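# Reorient a loose part in the upturned right hand

## Task

A part rests loose on the palm of the right hand, which faces up. Rotate it inside that hand until its orientation in the hand matches both goal pictures. Only the hand may touch it; the wrist camera, its post and the arm's last link count as the hand. It fails if the part touches anything else or leaves the hand. To finish: the part is still for a moment, resting in the palm or fingers, clear of the wrist, camera and post; the palm faces straight up; no hand motor reads moving or overload or is counting toward a shutdown (a motor off since the start is exempt). Then declare the task done.

## Robot and tools

Robot: one arm with a right hand. Joints from base out: waist, shoulder, elbow, forearm roll, wrist pitch, wrist roll. Load limits are 152 N m for the first three and 38 N m for the last three; a held part's weight counts.

Scene frame: origin on the table top below the arm base, +z up, +y to the left when looking along +x. Result lines give end_effector_position (m) and end_effector_quat_wxyz in this frame. The base may be tilted, and at long reach the printed position can be off.

Hand-point frame: the hand point sits in front of the palm, where thumb tip meets index and middle tips in a pinch. +z runs along the straight fingers toward the tips, +x crosses the palm away from the thumb, and +y comes out of the palm face (the face is at y = -0.062 m). With straight fingers the knuckles are at z = -0.017 m and the tips 0.139 m beyond; bending moves the tips toward +y. Only the rubber fingertip caps grip well. A fixed mast at the wrist on the palm side (x +0.05 to +0.10, z -0.16 to -0.11, up to y = +0.06) can collide. For the palm to face up, hand +y must point along scene +z.

execute_actions(actions): a list of actions. Each action is a table of 1 to 15 rows, one row per 1/30 s step, 15 steps per action (0.5 s). A short table repeats its last row for the remaining steps. An empty list only returns state and images. Each row has 24 numbers, all in [-1, 1], in this order:
- dx, dy, dz, rx, ry, rz: offset of the hand point from its measured pose at the start of the action (for the first action of a call, the last pose reported in this scene), in the hand point's own axes. Every row counts from that same start, not from the previous row. 1.0 = 0.6 m or 180 degrees; rx, ry, rz form one rotation vector. All zeros means hold still.
- 16 hand goals, absolute positions scaled between each hinge's two stops: index_mcp, index_abd, index_pip, index_dip, middle_mcp, middle_abd, middle_pip, middle_dip, ring_mcp, ring_abd, ring_pip, ring_dip, thumb_cmc, thumb_axl, thumb_mcp, thumb_ipl. Going toward -1 on a finger: mcp bends at the knuckle toward the palm (straight +0.75), abd swings the finger away from the thumb (straight 0.00), pip bends the middle joint (straight +0.58), dip the end joint (straight +0.70). Thumb: cmc toward -1 swings it from beside the palm to in front of it (straight +0.71); axl rolls it about its length (straight +0.68, quarter turn at -0.40); mcp (straight +0.23) and ipl (straight +0.17) bend it, toward +z when axl is straight.
- current_limit: cap for every motor, -1 means 0 mA and +1 means 550 mA, never below 11 mA. A low cap also slows a hinge and may leave it too weak to lift a finger.
- speed: set-point rate = (speed+1)/2 of 5.9 rad/s.
These two start at +0.4 and -0.6 and keep the last value written.

Each step the commanded pose is clipped to within 70 mm and 16 degrees of the measured pose, so large offsets need several actions. The line 'Hand target' shows what the controller is driving toward.

move(target, speed, blocking): target is one 24-number row, where the pose part is an offset from the pose in the scene's last result, in hand-point axes. speed is in m/s, 0.002 to 0.5 (default 0.25), turning at twice that in rad/s. The path runs 0.5 to 10 s and does not slow for obstacles. blocking=false returns after 0.5 s; then use wait(0) or stop before sending more. The 'move:' line reports the ending (done, off_target, moving, held, fault) and limits (paced = pose clipped, held = steps blocked).

wait(seconds): 0 to 10, holds the last command. stop(): brakes a running move. zoom_image(camera, region): camera is cam_high, cam_low or cam_wrist (each 672x504); region [x0,y0,x1,y1] in pixels, at most 504x504. show_instructions(): shows the goal pictures again. finished_scene(scene): ends scene 1 or 2 and cannot be undone.

Hand readings come in motor order: hand_goal, hand_measured, hand_current_ma, and hand_state (moving, goal, blocked, overload). A finger presses only when its goal lies past the object's surface. If a motor stays at or above 495 mA for 5 s, it shuts down for 10 s, so keep caps moderate and goals only slightly past contact. A motor that reads overload from the first reading was off from the start.

Avoid: dropping the part or letting it touch anything else; hard pushes (150 N force, or joint torque at its limit, stops the arm 10 s and skips the rest of the call); knocking things off the table; motor overheating. A loose part may get a brief outside push now and then. Before finishing, rotate the palm back to face straight up and let all hand motors settle.

Each tool is called as a command line: name --argument value for each argument, lists and objects as JSON in quotes; but a table of rows of numbers goes row by row, as --pt "numbers of a row", without its own name.

Reference images:

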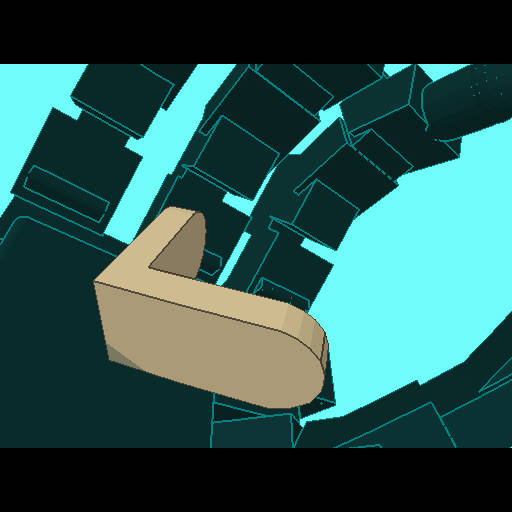

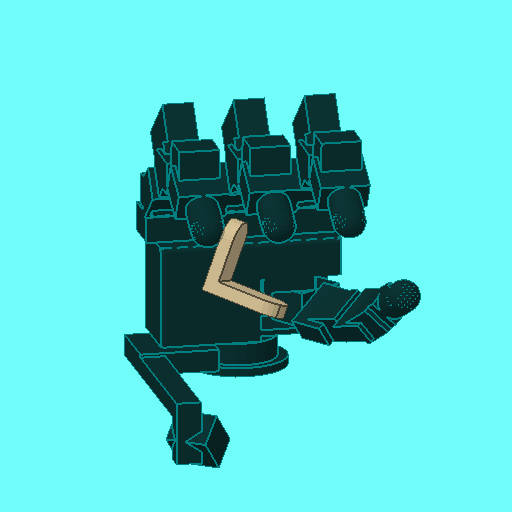

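## Session

execute_actions --actions '[]'

Scene clock: 0.00 s.
end_effector_position=(+0.5976, -0.0206, +0.4993) hand_goal=(+0.046, +0.000, -0.008, +0.280, +0.046, +0.000, -0.008, +0.280, +0.046, +0.000, -0.008, +0.280, -0.104, +0.266, +0.032, -0.018) hand_measured=(+0.060, +0.000, -0.006, +0.282, +0.062, +0.000, -0.006, +0.282, +0.060, +0.000, -0.006, +0.282, -0.090, +0.270, +0.034, -0.016) hand_current_ma=(+80, +0, +14, +13, +91, +0, +14, +12, +80, +0, +13, +12, +72, +26, +13, +12) hand_state=(goal, goal, goal, goal, goal, goal, goal, goal, goal, goal, goal, goal, goal, goal, goal, goal) hand_current_limit=0.40 hand_speed=-0.60 end_effector_quat_wxyz=(+0.708, +0.698, +0.065, +0.088)
Joint positions: [ 0.468  0.558  0.375 -1.589  1.772  1.353]
Joint velocities: [-0.  0. -0.  0. -0.  0.]
Hand target: +0.598, -0.021, +0.499; +0.708, +0.698, +0.065, +0.088

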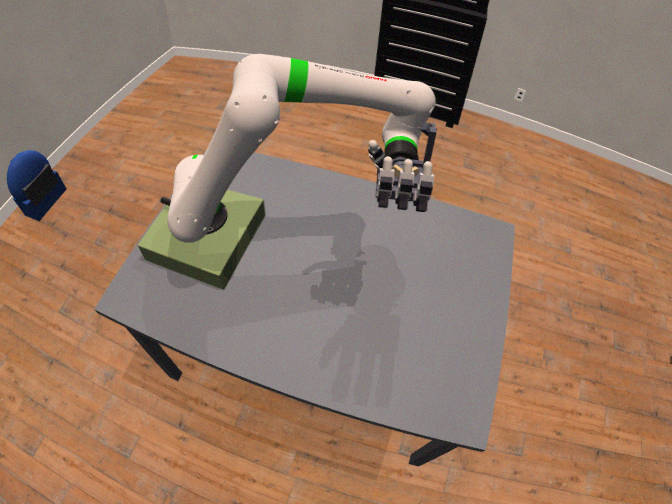

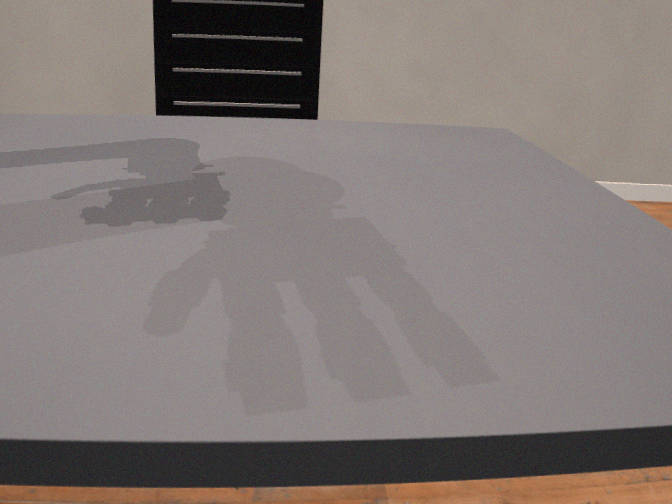

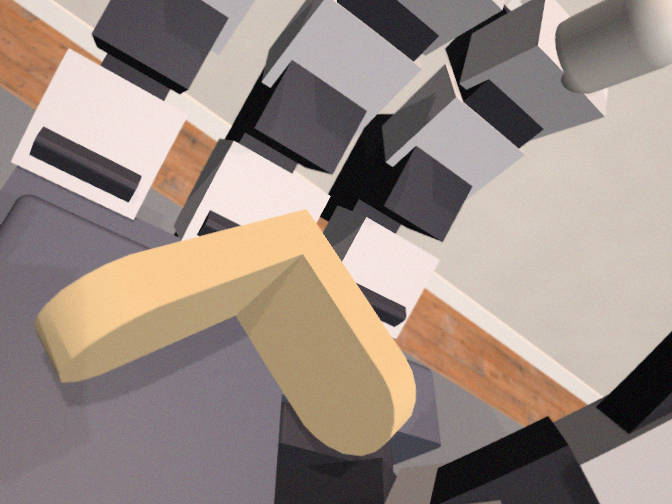

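zoom_image --camera "cam_high" --region '[350, 110, 460, 220]'

zoom_image --camera "cam_wrist" --region '[0, 100, 500, 504]'

Region (350, 110, 460, 220) of cam_high's 672x504 image, scaled by 4.582, with more detail than that image has.

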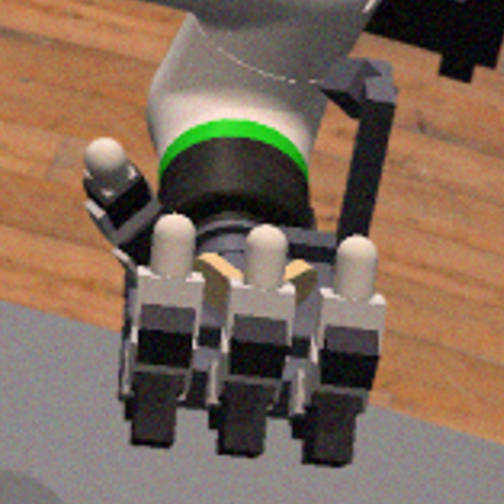

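Region (0, 100, 500, 504) of cam_wrist's 672x504 image, scaled by 1.008, with more detail than that image has; it fills the top 407 rows of this view, and the rest is white.

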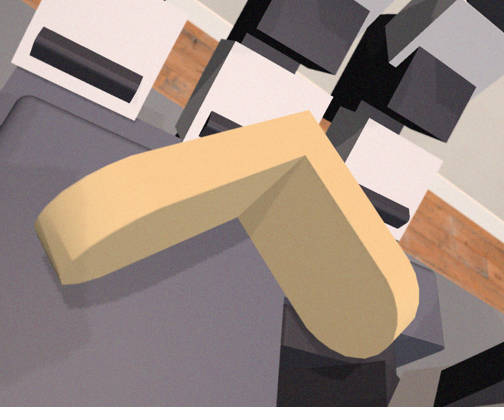

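execute_actions --actions '[[[0,0,0,0,0,0, 0.046,0,-0.008,0.28, 0.046,0,-0.008,0.28, 0.046,0,-0.95,-0.46, -0.104,0.266,0.032,-0.018, 0.4,0.0]]]'

Scene clock: 1.80 s.
end_effector_position=(+0.5976, -0.0206, +0.4993) hand_goal=(+0.046, +0.000, -0.008, +0.280, +0.046, +0.000, -0.008, +0.280, +0.046, +0.000, -0.950, -0.460, -0.104, +0.266, +0.032, -0.018) hand_measured=(+0.060, +0.000, -0.006, +0.282, +0.062, +0.000, -0.006, +0.282, +0.058, +0.000, -0.486, -0.212, -0.090, +0.270, +0.034, -0.016) hand_current_ma=(+80, +0, +14, +13, +91, +0, +14, +12, +64, +0, +47, +55, +72, +26, +13, +12) hand_state=(goal, goal, goal, goal, goal, goal, goal, goal, goal, goal, moving, moving, goal, goal, goal, goal) hand_current_limit=0.40 hand_speed=0.00 end_effector_quat_wxyz=(+0.708, +0.698, +0.065, +0.088)
Joint positions: [ 0.468  0.558  0.375 -1.589  1.772  1.353]
Joint velocities: [-0.     0.001  0.    -0.     0.002  0.001]
Hand target: +0.598, -0.021, +0.499; +0.708, +0.698, +0.065, +0.088
Off the commanded pose: 0.000 m, 0 deg.
Step readings (end_effector_position):
0: (+0.5976, -0.0206, +0.4993)
1: (+0.5976, -0.0206, +0.4993)
2: (+0.5976, -0.0206, +0.4993)
4: (+0.5976, -0.0206, +0.4993)
8: (+0.5976, -0.0206, +0.4993)
15: end_effector_position above

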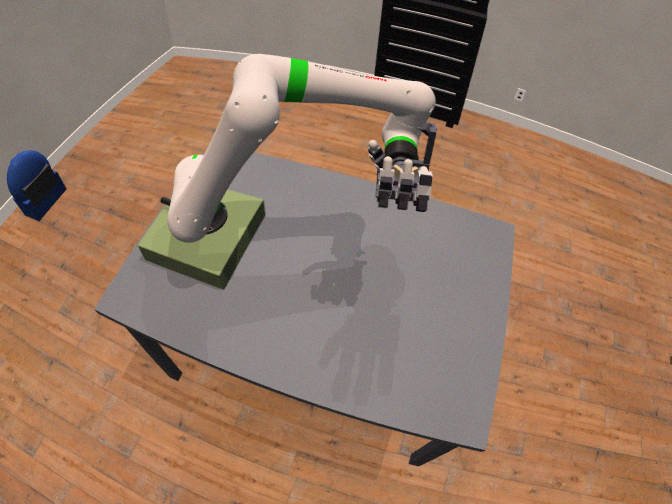

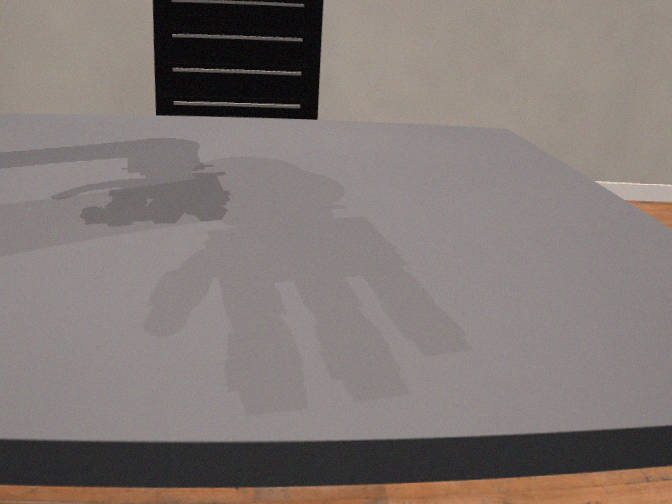

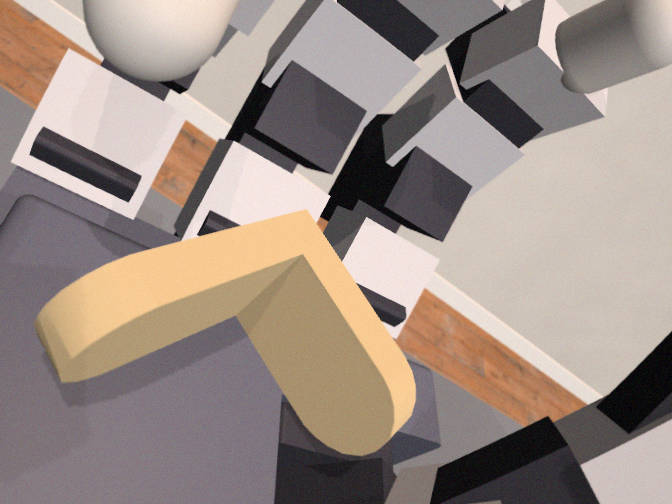

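execute_actions --actions '[[[0,0,0,0,0,0, 0.046,0,-0.008,0.28, 0.046,0,-0.008,0.28, -0.12,0,-0.95,-0.46, -0.104,0.266,0.032,-0.018, 0.4,0.0]]]'

Scene clock: 2.47 s.
end_effector_position=(+0.5976, -0.0206, +0.4993) hand_goal=(+0.046, +0.000, -0.008, +0.280, +0.046, +0.000, -0.008, +0.280, -0.120, +0.000, -0.950, -0.460, -0.104, +0.266, +0.032, -0.018) hand_measured=(+0.060, +0.000, -0.006, +0.282, +0.062, +0.000, -0.006, +0.282, -0.062, +0.000, -0.886, -0.454, -0.090, +0.270, +0.034, -0.016) hand_current_ma=(+80, +0, +14, +13, +91, +0, +14, +12, +322, +0, +336, +33, +72, +26, +13, +12) hand_state=(goal, goal, goal, goal, goal, goal, goal, goal, blocked, goal, blocked, goal, goal, goal, goal, goal) hand_current_limit=0.40 hand_speed=0.00 end_effector_quat_wxyz=(+0.708, +0.698, +0.065, +0.088)
Joint positions: [ 0.468  0.558  0.375 -1.589  1.772  1.353]
Joint velocities: [-0.     0.     0.001  0.001 -0.001 -0.   ]
Hand target: +0.598, -0.021, +0.499; +0.708, +0.698, +0.065, +0.088
Off the commanded pose: 0.000 m, 0 deg.
Step readings (end_effector_position):
0: (+0.5976, -0.0206, +0.4993)
1: (+0.5976, -0.0206, +0.4993)
2: (+0.5976, -0.0206, +0.4993)
4: (+0.5976, -0.0206, +0.4993)
8: (+0.5976, -0.0206, +0.4993)
15: end_effector_position above

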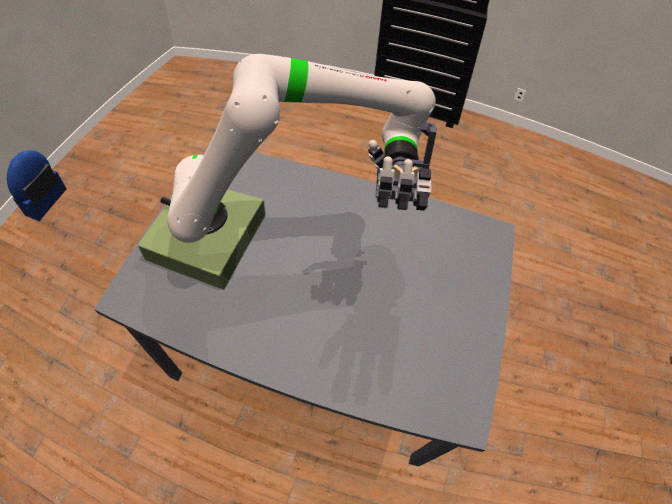

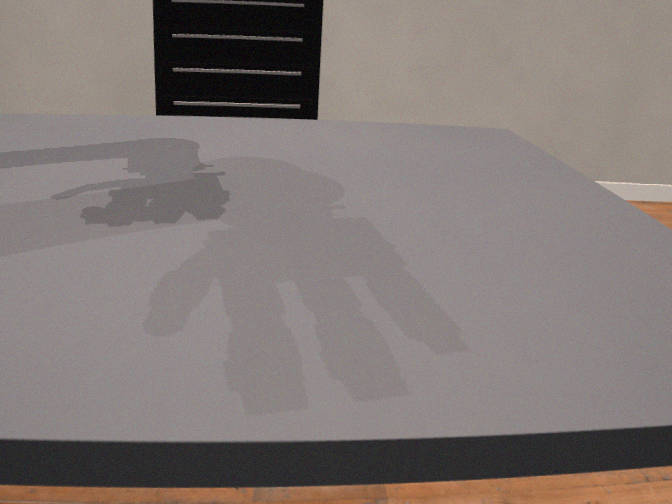

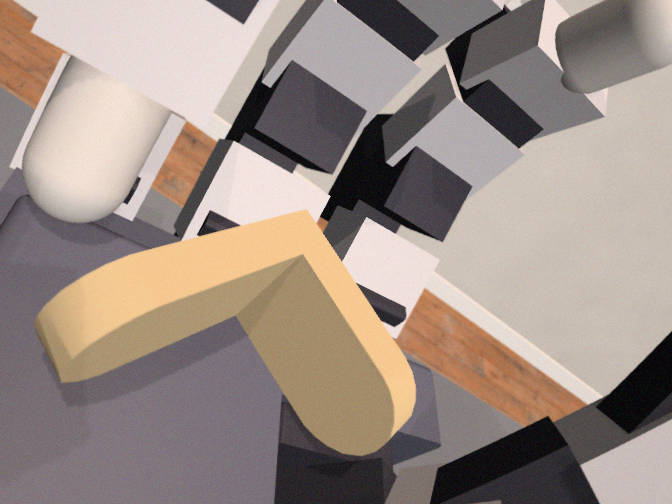

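execute_actions --actions '[[[0,0,0,0,0,0, 0.046,0,-0.008,0.28, 0.046,0,-0.008,0.28, -0.06,0,-0.8,-0.36, -0.104,0.266,0.032,-0.018, 0.4,-0.5],[0,0,0,0,0,0, 0.046,0,-0.008,0.28, 0.046,0,-0.008,0.28, -0.1,0,-0.8,-0.36, -0.104,0.266,0.032,-0.018, 0.4,-0.5],[0,0,0,0,0,0, 0.046,0,-0.008,0.28, 0.046,0,-0.008,0.28, -0.1,0,-0.8,-0.36, -0.104,0.266,0.032,-0.018, 0.4,-0.5],[0,0,0,0,0,0, 0.046,0,-0.008,0.28, 0.046,0,-0.008,0.28, -0.274,0,-0.737,-0.35, -0.104,0.266,0.032,-0.018, 0.4,-0.5]],[[0,0,0,0,0,0, 0.046,0,-0.008,0.28, 0.046,0,-0.008,0.28, -0.479,0,-0.518,-0.40, -0.104,0.266,0.032,-0.018, 0.4,-0.5]]]'

Scene clock: 3.90 s.
end_effector_position=(+0.5976, -0.0206, +0.4993) hand_goal=(+0.046, +0.000, -0.008, +0.280, +0.046, +0.000, -0.008, +0.280, -0.478, +0.000, -0.518, -0.400, -0.104, +0.266, +0.032, -0.018) hand_measured=(+0.060, +0.000, -0.006, +0.282, +0.062, +0.000, -0.006, +0.282, -0.478, +0.000, -0.526, -0.398, -0.090, +0.270, +0.034, -0.016) hand_current_ma=(+80, +0, +14, +13, +91, +0, +14, +12, +4, +0, -44, +12, +72, +26, +13, +12) hand_state=(goal, goal, goal, goal, goal, goal, goal, goal, goal, goal, goal, goal, goal, goal, goal, goal) hand_current_limit=0.40 hand_speed=-0.50 end_effector_quat_wxyz=(+0.708, +0.698, +0.065, +0.088)
Joint positions: [ 0.468  0.558  0.375 -1.589  1.772  1.353]
Joint velocities: [ 0.    -0.     0.001  0.002  0.001 -0.   ]
Hand target: +0.598, -0.021, +0.499; +0.708, +0.698, +0.065, +0.088
Off the commanded pose: 0.000 m, 0 deg.
Step readings (end_effector_position; steps 1 to 15: 1st action; 16 to 30: 2nd action):
0: (+0.5976, -0.0206, +0.4993)
1: (+0.5976, -0.0206, +0.4993)
2: (+0.5976, -0.0206, +0.4993)
4: (+0.5976, -0.0206, +0.4993)
8: (+0.5976, -0.0206, +0.4993)
15: (+0.5976, -0.0206, +0.4993)
16: (+0.5976, -0.0206, +0.4993)
17: (+0.5976, -0.0206, +0.4993)
19: (+0.5976, -0.0206, +0.4993)
23: (+0.5976, -0.0206, +0.4993)
30: end_effector_position above

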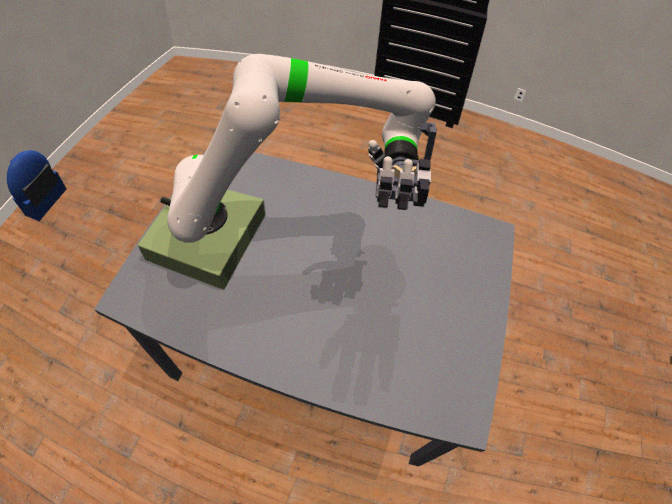

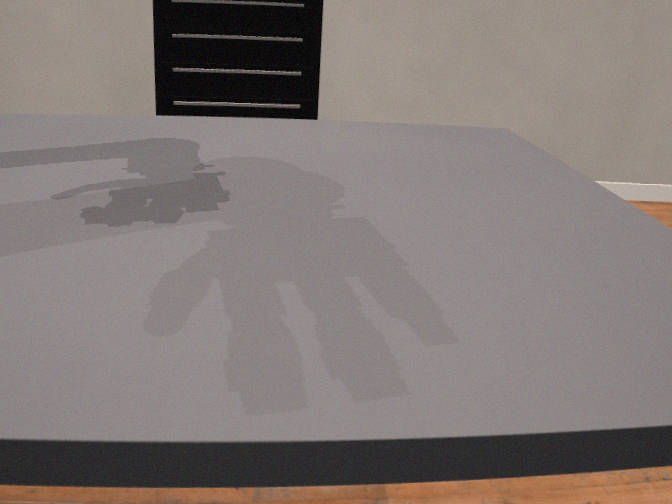

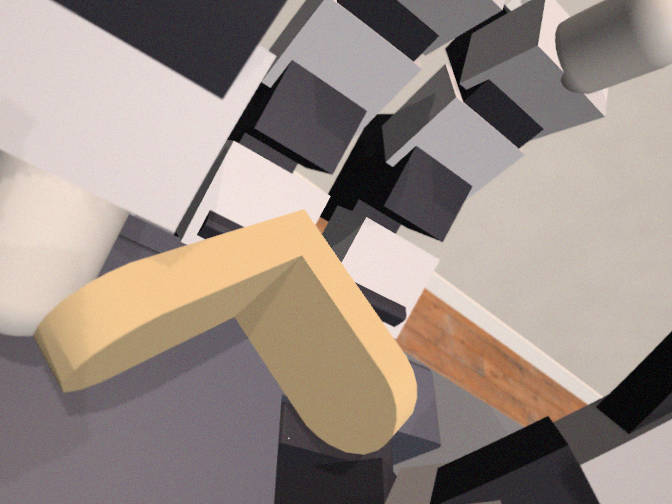

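execute_actions --actions '[[[0,0,0,0,0,0, 0.046,0,-0.008,0.28, 0.046,0,-0.008,0.28, -0.685,0.2,-0.3,-0.35, -0.104,0.266,0.032,-0.018, 0.4,-0.5]],[[0,0,0,0,0,0, 0.046,0,-0.008,0.28, 0.046,0,-0.008,0.28, -0.8,0.5,-0.17,-0.26, -0.104,0.266,0.032,-0.018, 0.4,-0.5]]]'

execute_actions --actions '[]'

Scene clock: 5.17 s.
end_effector_position=(+0.5976, -0.0206, +0.4993) hand_goal=(+0.046, +0.000, -0.008, +0.280, +0.046, +0.000, -0.008, +0.280, -0.800, +0.500, -0.170, -0.260, -0.104, +0.266, +0.032, -0.018) hand_measured=(+0.060, +0.000, -0.006, +0.282, +0.062, +0.000, -0.006, +0.282, -0.790, +0.492, -0.170, -0.264, -0.090, +0.270, +0.034, -0.016) hand_current_ma=(+80, +0, +14, +13, +91, +0, +14, +12, +56, -35, -4, -16, +72, +26, +13, +12) hand_state=(goal, goal, goal, goal, goal, goal, goal, goal, goal, goal, goal, goal, goal, goal, goal, goal) hand_current_limit=0.40 hand_speed=-0.50 end_effector_quat_wxyz=(+0.708, +0.698, +0.065, +0.088)
Joint positions: [ 0.468  0.558  0.375 -1.589  1.772  1.353]
Joint velocities: [-0.    -0.     0.    -0.    -0.001 -0.   ]
Hand target: +0.598, -0.021, +0.499; +0.708, +0.698, +0.065, +0.088
Off the commanded pose: 0.000 m, 0 deg.
Step readings (end_effector_position; steps 1 to 15: 1st action; 16 to 30: 2nd action):
0: (+0.5976, -0.0206, +0.4993)
1: (+0.5976, -0.0206, +0.4993)
2: (+0.5976, -0.0206, +0.4993)
4: (+0.5976, -0.0206, +0.4993)
8: (+0.5976, -0.0206, +0.4993)
15: (+0.5976, -0.0206, +0.4993)
16: (+0.5976, -0.0206, +0.4993)
17: (+0.5976, -0.0206, +0.4993)
19: (+0.5976, -0.0206, +0.4993)
23: (+0.5976, -0.0206, +0.4993)
30: end_effector_position above

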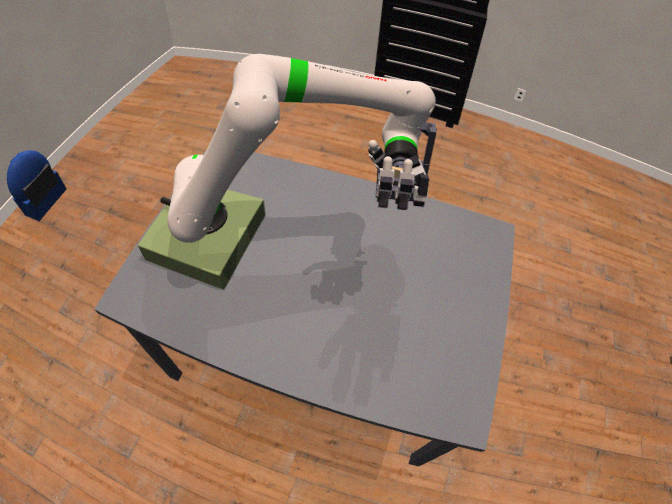

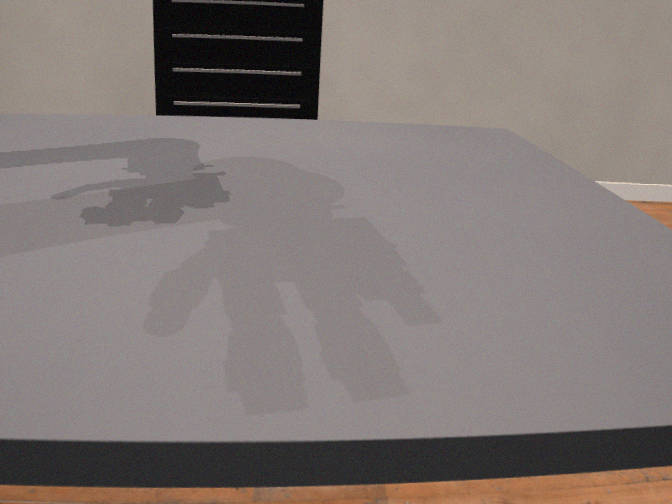

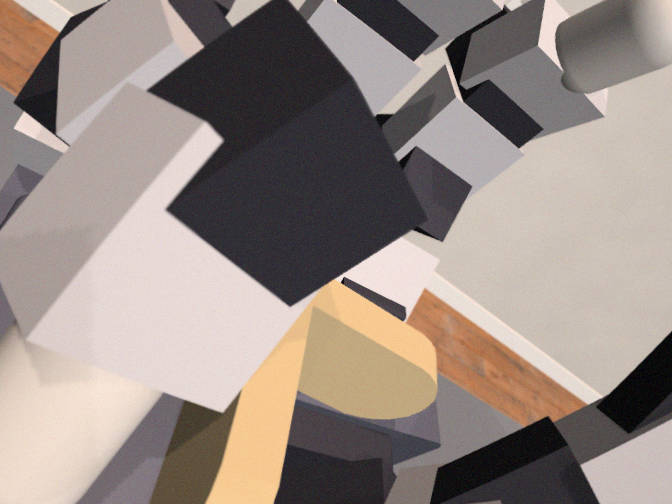

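Scene clock: 5.17 s.
end_effector_position=(+0.5976, -0.0206, +0.4993) hand_goal=(+0.046, +0.000, -0.008, +0.280, +0.046, +0.000, -0.008, +0.280, -0.800, +0.500, -0.170, -0.260, -0.104, +0.266, +0.032, -0.018) hand_measured=(+0.060, +0.000, -0.006, +0.282, +0.062, +0.000, -0.006, +0.282, -0.790, +0.492, -0.170, -0.264, -0.090, +0.270, +0.034, -0.016) hand_current_ma=(+80, +0, +14, +13, +91, +0, +14, +12, +56, -35, -4, -16, +72, +26, +13, +12) hand_state=(goal, goal, goal, goal, goal, goal, goal, goal, goal, goal, goal, goal, goal, goal, goal, goal) hand_current_limit=0.40 hand_speed=-0.50 end_effector_quat_wxyz=(+0.708, +0.698, +0.065, +0.088)
Joint positions: [ 0.468  0.558  0.375 -1.589  1.772  1.353]
Joint velocities: [-0.    -0.     0.    -0.    -0.001 -0.   ]
Hand target: +0.598, -0.021, +0.499; +0.708, +0.698, +0.065, +0.088
Off the commanded pose: 0.000 m, 0 deg.

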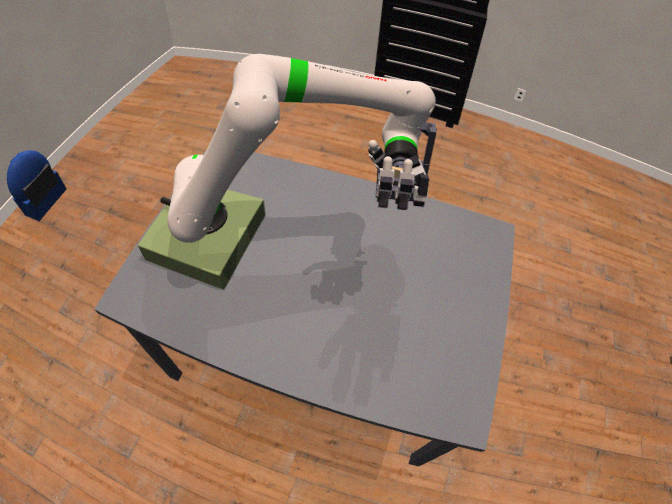

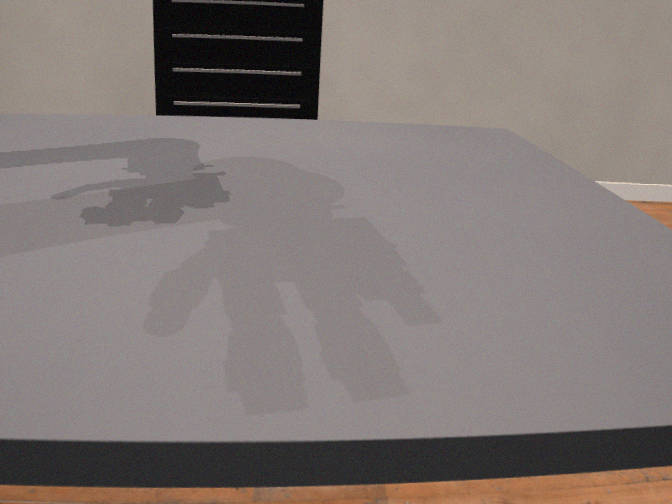

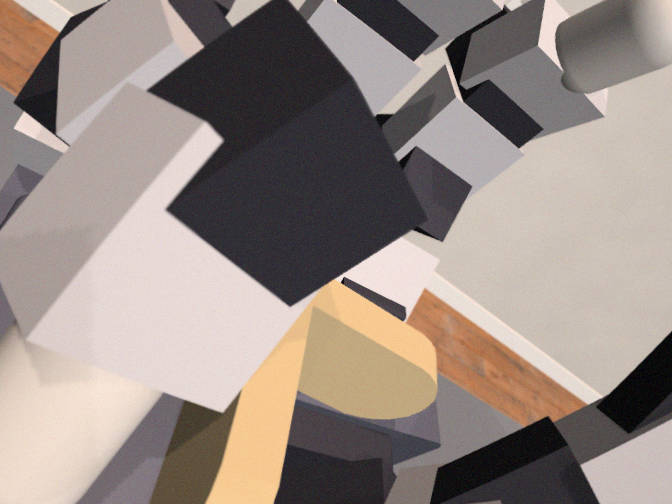

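execute_actions --actions '[[[0,0,0,0,0,0, 0.046,0,-0.008,0.28, 0.046,0,-0.008,0.28, -0.7,0.0,-0.17,-0.26, -0.104,0.266,0.032,-0.018, 0.4,-0.3]],[[0,0,0,0,0,0, 0.046,0,-0.008,0.28, 0.046,0,-0.008,0.28, -0.3,0,-0.17,-0.0, -0.104,0.266,0.032,-0.018, 0.4,0]]]'

zoom_image --camera "cam_high" --region '[350, 110, 460, 220]'

Scene clock: 6.33 s.
end_effector_position=(+0.5976, -0.0206, +0.4993) hand_goal=(+0.046, +0.000, -0.008, +0.280, +0.046, +0.000, -0.008, +0.280, -0.300, +0.000, -0.170, +0.000, -0.104, +0.266, +0.032, -0.018) hand_measured=(+0.060, +0.000, -0.006, +0.282, +0.062, +0.000, -0.006, +0.282, -0.310, +0.004, -0.172, -0.004, -0.090, +0.270, +0.034, -0.016) hand_current_ma=(+80, +0, +14, +13, +91, +0, +14, +12, +20, +15, -5, -20, +72, +26, +13, +12) hand_state=(goal, goal, goal, goal, goal, goal, goal, goal, moving, goal, goal, goal, goal, goal, goal, goal) hand_current_limit=0.40 hand_speed=0.00 end_effector_quat_wxyz=(+0.708, +0.698, +0.065, +0.088)
Joint positions: [ 0.468  0.558  0.375 -1.589  1.772  1.353]
Joint velocities: [-0.    -0.001 -0.     0.001  0.    -0.001]
Hand target: +0.598, -0.021, +0.499; +0.708, +0.698, +0.065, +0.088
Off the commanded pose: 0.000 m, 0 deg.
Step readings (end_effector_position; steps 1 to 15: 1st action; 16 to 30: 2nd action):
0: (+0.5976, -0.0206, +0.4993)
1: (+0.5976, -0.0206, +0.4993)
2: (+0.5976, -0.0206, +0.4993)
4: (+0.5976, -0.0206, +0.4993)
8: (+0.5976, -0.0206, +0.4993)
15: (+0.5976, -0.0206, +0.4993)
16: (+0.5976, -0.0206, +0.4993)
17: (+0.5976, -0.0206, +0.4993)
19: (+0.5976, -0.0206, +0.4993)
23: (+0.5976, -0.0206, +0.4993)
30: end_effector_position above

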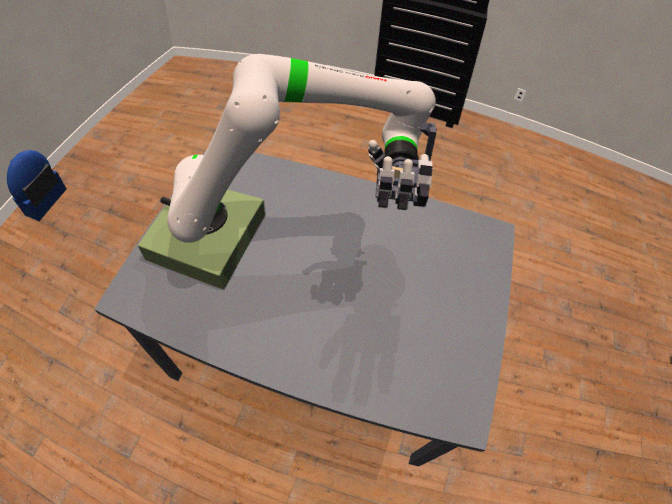

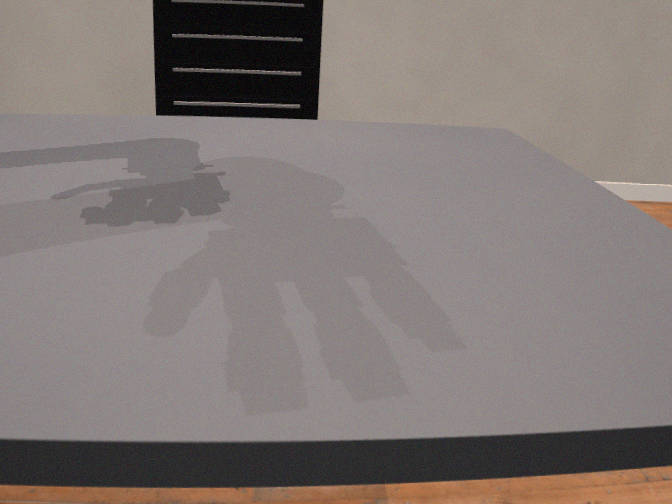

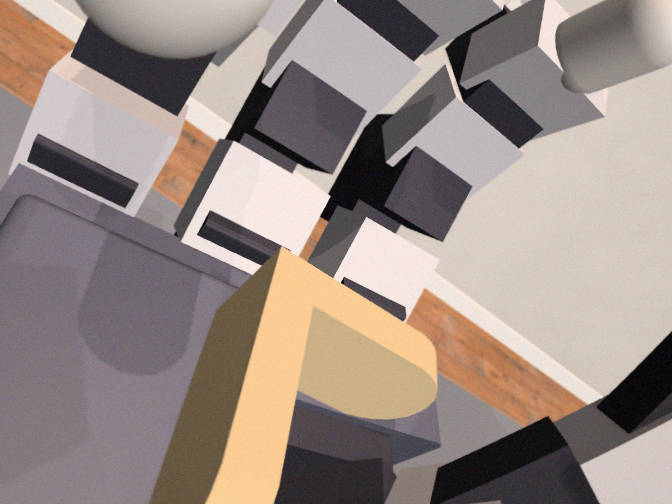

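Region (350, 110, 460, 220) of cam_high's 672x504 image, scaled by 4.582, with more detail than that image has.

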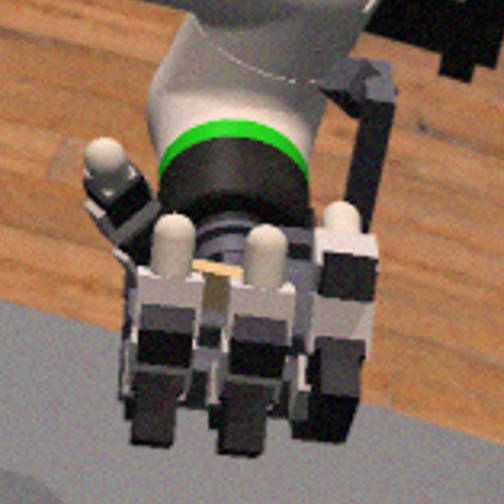

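execute_actions --actions '[[[0,0,0,0,0,0, 0.046,-0.75,-0.883,-0.1, 0.3,-0.2,-0.008,0.28, -0.1,0,-0.17,0, -0.104,0.266,0.032,-0.018, 0.4,0.2]],[[0,0,0,0,0,0, -0.2,-0.75,-0.883,-0.1, 0.3,-0.2,-0.008,0.28, -0.1,0,-0.17,-0.0, -0.104,0.266,0.032,-0.018, 0.4,-0.3]]]'

Scene clock: 7.93 s.
end_effector_position=(+0.5976, -0.0206, +0.4993) hand_goal=(-0.200, -0.750, -0.882, -0.100, +0.300, -0.200, -0.008, +0.280, -0.100, +0.000, -0.170, +0.000, -0.104, +0.266, +0.032, -0.018) hand_measured=(-0.196, -0.748, -0.882, -0.098, +0.308, -0.198, -0.006, +0.282, -0.098, +0.004, -0.172, -0.004, -0.090, +0.270, +0.034, -0.016) hand_current_ma=(+24, +10, +2, +12, +41, +12, +10, +12, +6, +15, -6, -20, +72, +26, +13, +12) hand_state=(goal, goal, goal, goal, goal, goal, goal, goal, goal, goal, goal, goal, goal, goal, goal, goal) hand_current_limit=0.40 hand_speed=-0.30 end_effector_quat_wxyz=(+0.708, +0.698, +0.065, +0.088)
Joint positions: [ 0.468  0.558  0.375 -1.589  1.772  1.353]
Joint velocities: [-0.    -0.001 -0.    -0.     0.     0.   ]
Hand target: +0.598, -0.021, +0.499; +0.708, +0.698, +0.065, +0.088
Off the commanded pose: 0.000 m, 0 deg.
Step readings (end_effector_position; steps 1 to 15: 1st action; 16 to 30: 2nd action):
0: (+0.5976, -0.0206, +0.4993)
1: (+0.5976, -0.0206, +0.4993)
2: (+0.5976, -0.0206, +0.4993)
4: (+0.5976, -0.0206, +0.4993)
8: (+0.5976, -0.0206, +0.4993)
15: (+0.5976, -0.0206, +0.4993)
16: (+0.5976, -0.0206, +0.4993)
17: (+0.5976, -0.0206, +0.4993)
19: (+0.5976, -0.0206, +0.4993)
23: (+0.5976, -0.0206, +0.4993)
30: end_effector_position above

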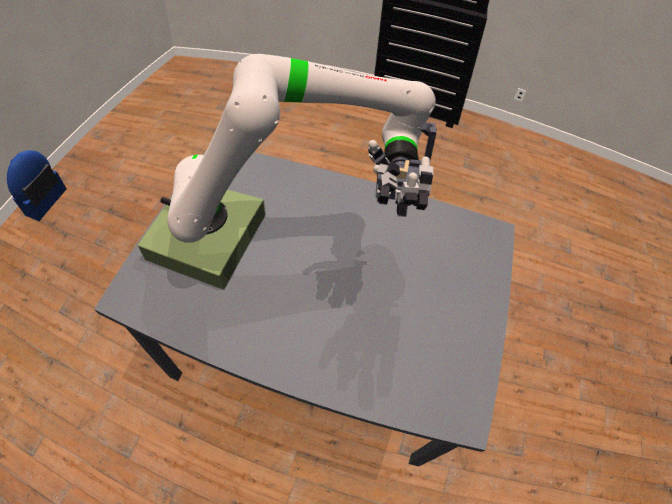

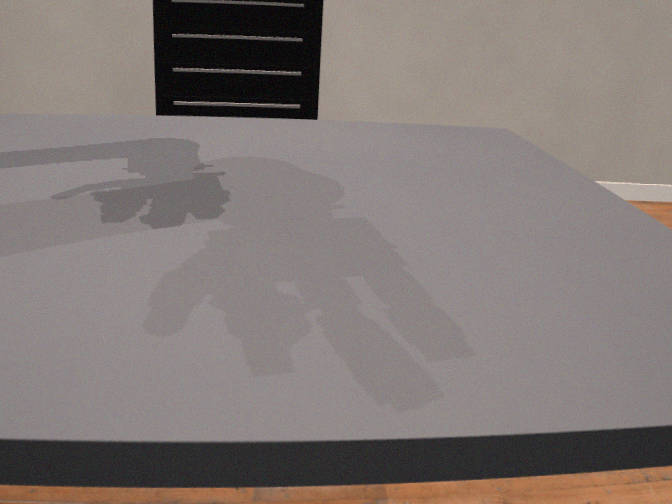

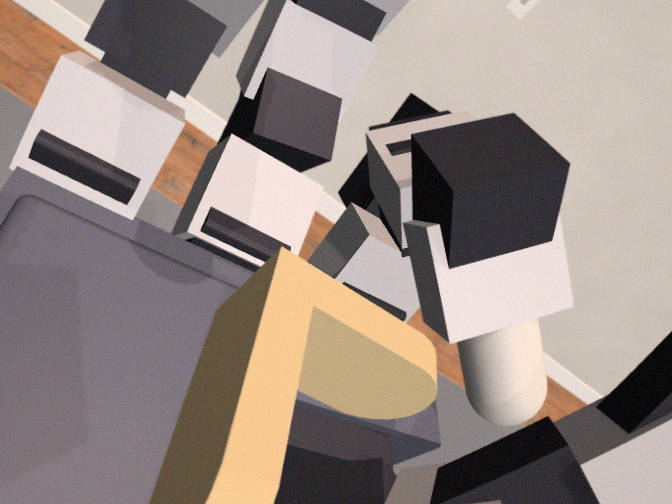

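execute_actions --actions '[[[0,0,0,0,0,0, -0.27,-0.45,-0.883,-0.1, 0.3,-0.2,-0.008,0.28, -0.1,0,-0.17,0, -0.104,0.266,0.032,-0.018, 0.4,-0.5]],[[0,0,0,0,0,0, -0.235,-0.1,-0.883,-0.1, 0.3,-0.2,-0.008,0.28, -0.1,0,-0.17,-0.0, -0.104,0.266,0.032,-0.018, 0.4,-0.5]]]'

Scene clock: 9.10 s.
end_effector_position=(+0.5976, -0.0206, +0.4993) hand_goal=(-0.234, -0.100, -0.882, -0.100, +0.300, -0.200, -0.008, +0.280, -0.100, +0.000, -0.170, +0.000, -0.104, +0.266, +0.032, -0.018) hand_measured=(-0.236, -0.104, -0.882, -0.098, +0.308, -0.198, -0.006, +0.282, -0.098, +0.004, -0.172, -0.004, -0.090, +0.270, +0.034, -0.016) hand_current_ma=(-10, -17, -2, +12, +41, +12, +10, +12, +6, +15, -6, -20, +72, +26, +13, +12) hand_state=(goal, goal, goal, goal, goal, goal, goal, goal, goal, goal, goal, goal, goal, goal, goal, goal) hand_current_limit=0.40 hand_speed=-0.50 end_effector_quat_wxyz=(+0.708, +0.698, +0.065, +0.088)
Joint positions: [ 0.468  0.558  0.375 -1.589  1.772  1.353]
Joint velocities: [ 0.    -0.001 -0.001 -0.001 -0.001 -0.001]
Hand target: +0.598, -0.021, +0.499; +0.708, +0.698, +0.065, +0.088
Off the commanded pose: 0.000 m, 0 deg.
Step readings (end_effector_position; steps 1 to 15: 1st action; 16 to 30: 2nd action):
0: (+0.5976, -0.0206, +0.4993)
1: (+0.5976, -0.0206, +0.4993)
2: (+0.5976, -0.0206, +0.4993)
4: (+0.5976, -0.0206, +0.4993)
8: (+0.5976, -0.0206, +0.4993)
15: (+0.5976, -0.0206, +0.4993)
16: (+0.5976, -0.0206, +0.4993)
17: (+0.5976, -0.0206, +0.4993)
19: (+0.5976, -0.0206, +0.4993)
23: (+0.5976, -0.0206, +0.4993)
30: end_effector_position above

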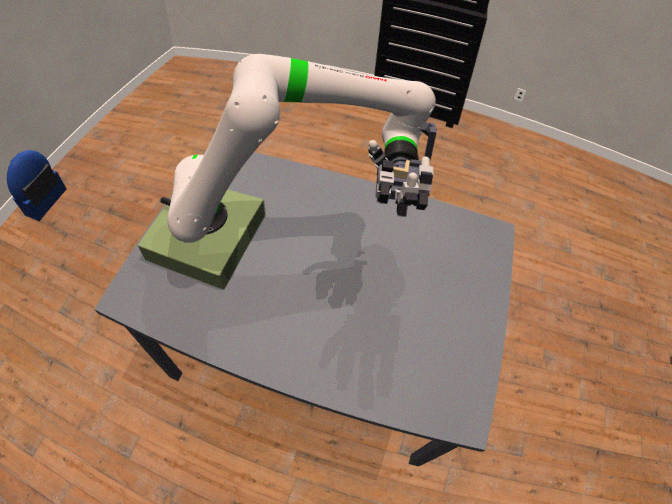

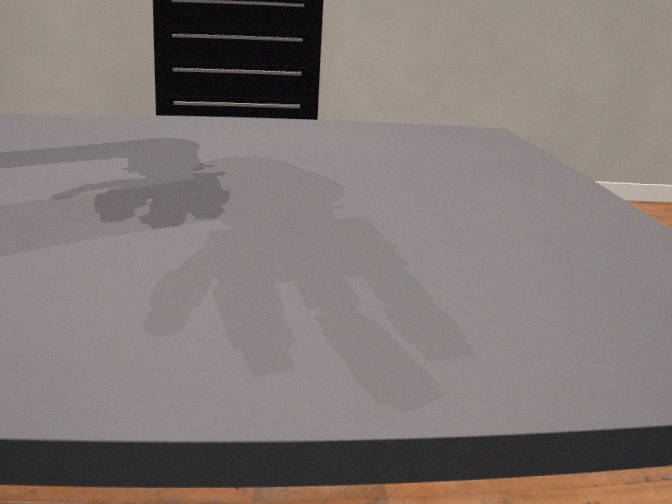

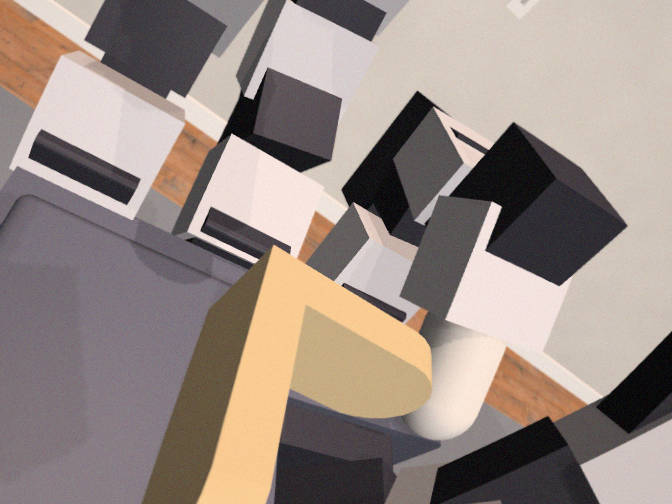

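execute_actions --actions '[[[0,0,0,0,0,0, -0.26,0.35,-0.883,-0.1, 0.3,-0.2,-0.008,0.28, -0.1,0,-0.17,0, -0.104,0.266,0.032,-0.018, 0.4,-0.5]],[[0,0,0,0,0,0, -0.34,0.75,-0.883,-0.1, 0.3,-0.2,-0.008,0.28, -0.1,0,-0.17,-0.0, -0.104,0.266,0.032,-0.018, 0.4,-0.5]]]'

Scene clock: 10.23 s.
end_effector_position=(+0.5976, -0.0206, +0.4993) hand_goal=(-0.340, +0.750, -0.882, -0.100, +0.300, -0.200, -0.008, +0.280, -0.100, +0.000, -0.170, +0.000, -0.104, +0.266, +0.032, -0.018) hand_measured=(-0.338, +0.748, -0.882, -0.098, +0.308, -0.198, -0.006, +0.282, -0.098, +0.004, -0.172, -0.004, -0.090, +0.270, +0.034, -0.016) hand_current_ma=(+11, -10, +4, +13, +41, +12, +10, +12, +6, +15, -6, -20, +72, +26, +13, +12) hand_state=(goal, moving, goal, goal, goal, goal, goal, goal, goal, goal, goal, goal, goal, goal, goal, goal) hand_current_limit=0.40 hand_speed=-0.50 end_effector_quat_wxyz=(+0.708, +0.698, +0.065, +0.088)
Joint positions: [ 0.468  0.558  0.375 -1.589  1.772  1.353]
Joint velocities: [-0.    -0.    -0.    -0.     0.    -0.001]
Hand target: +0.598, -0.021, +0.499; +0.708, +0.698, +0.065, +0.088
Off the commanded pose: 0.000 m, 0 deg.
Step readings (end_effector_position; steps 1 to 15: 1st action; 16 to 30: 2nd action):
0: (+0.5976, -0.0206, +0.4993)
1: (+0.5976, -0.0206, +0.4993)
2: (+0.5976, -0.0206, +0.4993)
4: (+0.5976, -0.0206, +0.4993)
8: (+0.5976, -0.0206, +0.4993)
15: (+0.5976, -0.0206, +0.4993)
16: (+0.5976, -0.0206, +0.4993)
17: (+0.5976, -0.0206, +0.4993)
19: (+0.5976, -0.0206, +0.4993)
23: (+0.5976, -0.0206, +0.4993)
30: end_effector_position above

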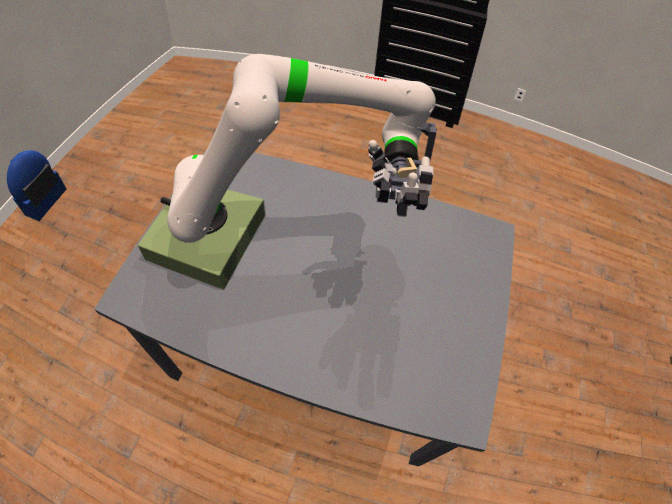

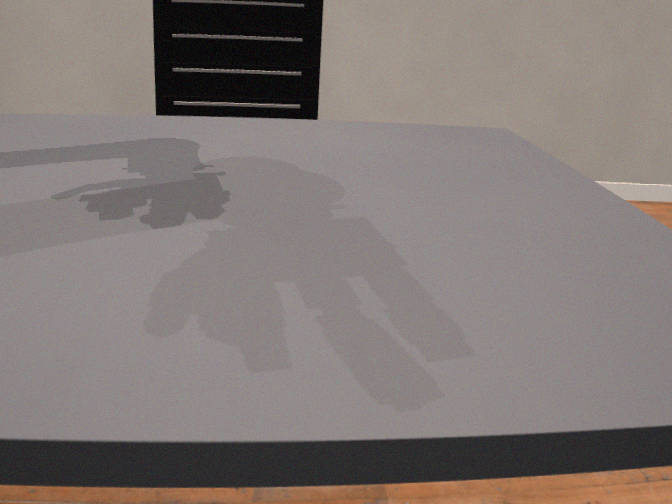

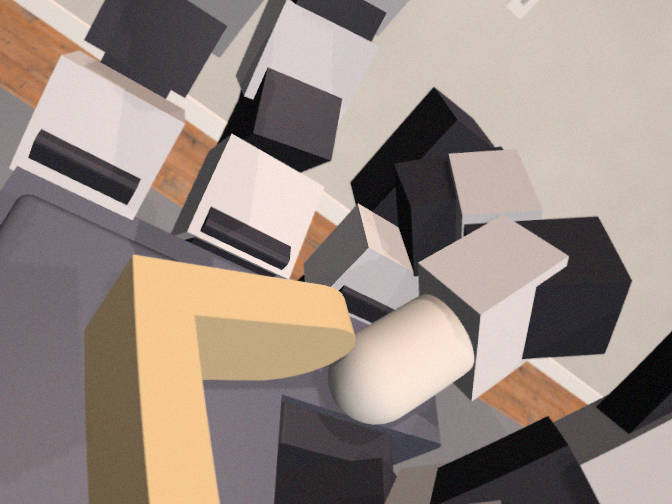

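execute_actions --actions '[[[0,0,0,0,0,0, -0.39,1.0,-0.883,-0.15, 0.3,-0.2,-0.008,0.28, -0.1,0,-0.17,0, -0.104,0.266,0.032,-0.018, 0.4,-0.5]],[[0,0,0,0,0,0, -0.38,1.0,-0.883,-0.4, 0.3,-0.2,-0.008,0.28, -0.1,0,-0.17,-0.0, -0.104,0.266,0.032,-0.018, 0.4,-0.5]]]'

zoom_image --camera "cam_high" --region '[350, 110, 460, 220]'

Scene clock: 11.47 s.
end_effector_position=(+0.5976, -0.0206, +0.4993) hand_goal=(-0.380, +1.000, -0.882, -0.400, +0.300, -0.200, -0.008, +0.280, -0.100, +0.000, -0.170, +0.000, -0.104, +0.266, +0.032, -0.018) hand_measured=(-0.384, +0.998, -0.882, -0.398, +0.308, -0.198, -0.006, +0.282, -0.098, +0.004, -0.172, -0.004, -0.090, +0.270, +0.034, -0.016) hand_current_ma=(-22, -10, +5, +14, +41, +12, +10, +12, +6, +15, -6, -20, +72, +26, +13, +12) hand_state=(goal, goal, goal, goal, goal, goal, goal, goal, goal, goal, goal, goal, goal, goal, goal, goal) hand_current_limit=0.40 hand_speed=-0.50 end_effector_quat_wxyz=(+0.708, +0.698, +0.065, +0.088)
Joint positions: [ 0.468  0.558  0.375 -1.589  1.772  1.353]
Joint velocities: [ 0.     0.001  0.     0.001 -0.001  0.001]
Hand target: +0.598, -0.021, +0.499; +0.708, +0.698, +0.065, +0.088
Off the commanded pose: 0.000 m, 0 deg.
Step readings (end_effector_position; steps 1 to 15: 1st action; 16 to 30: 2nd action):
0: (+0.5976, -0.0206, +0.4993)
1: (+0.5976, -0.0206, +0.4993)
2: (+0.5976, -0.0206, +0.4993)
4: (+0.5976, -0.0206, +0.4993)
8: (+0.5976, -0.0206, +0.4993)
15: (+0.5976, -0.0206, +0.4993)
16: (+0.5976, -0.0206, +0.4993)
17: (+0.5976, -0.0206, +0.4993)
19: (+0.5976, -0.0206, +0.4993)
23: (+0.5976, -0.0206, +0.4993)
30: end_effector_position above

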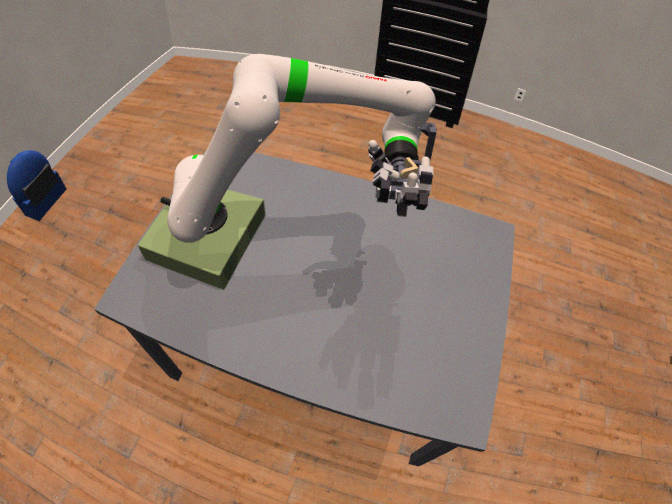

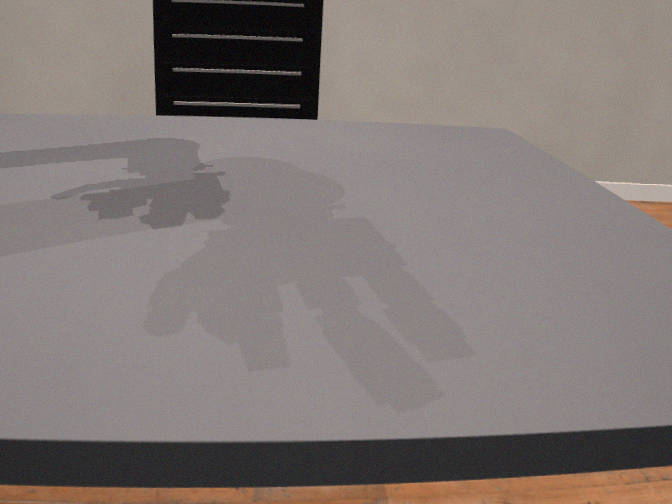

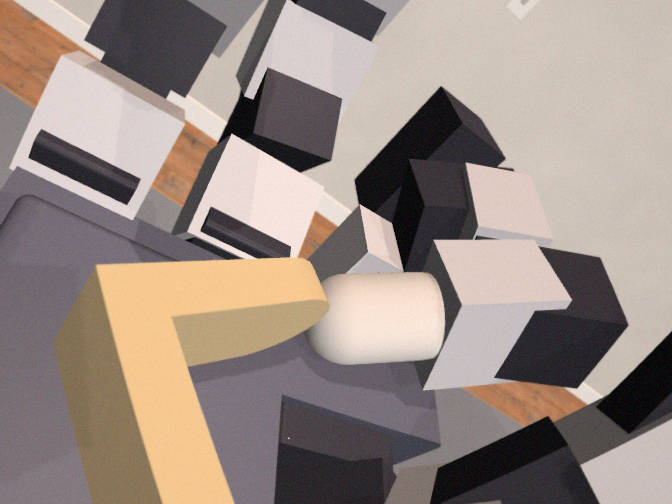

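Region (350, 110, 460, 220) of cam_high's 672x504 image, scaled by 4.582, with more detail than that image has.

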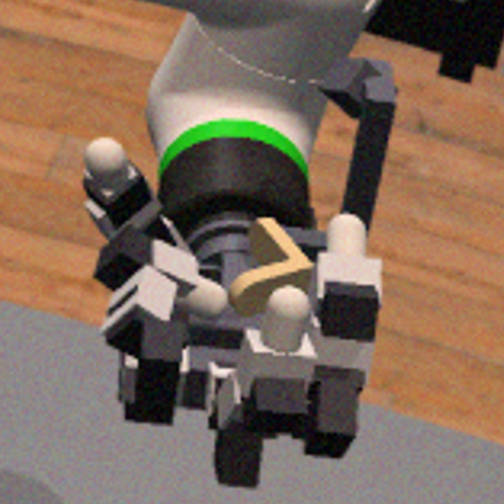

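show_instructions

Reference images for this scene: goal picture from the wrist camera place, goal picture looking into the palm.

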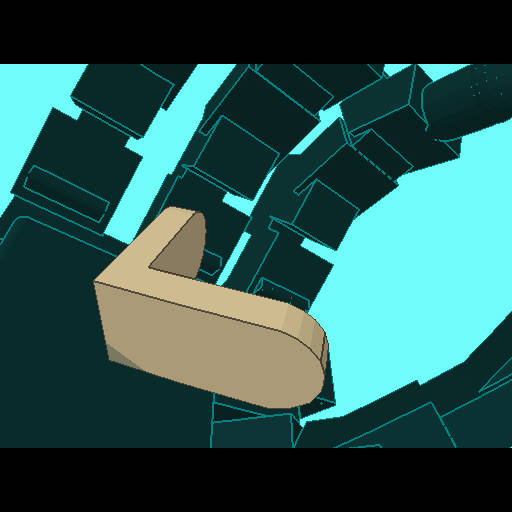

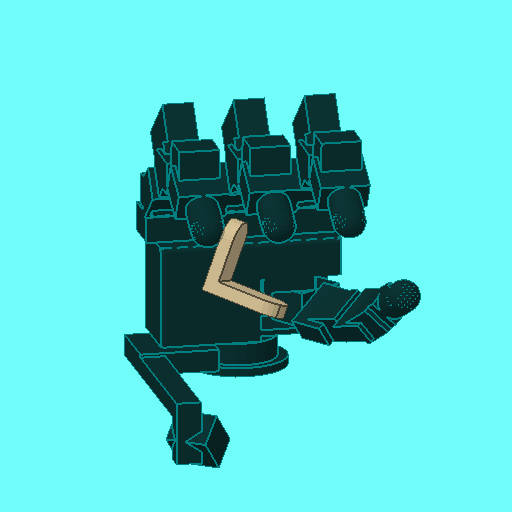

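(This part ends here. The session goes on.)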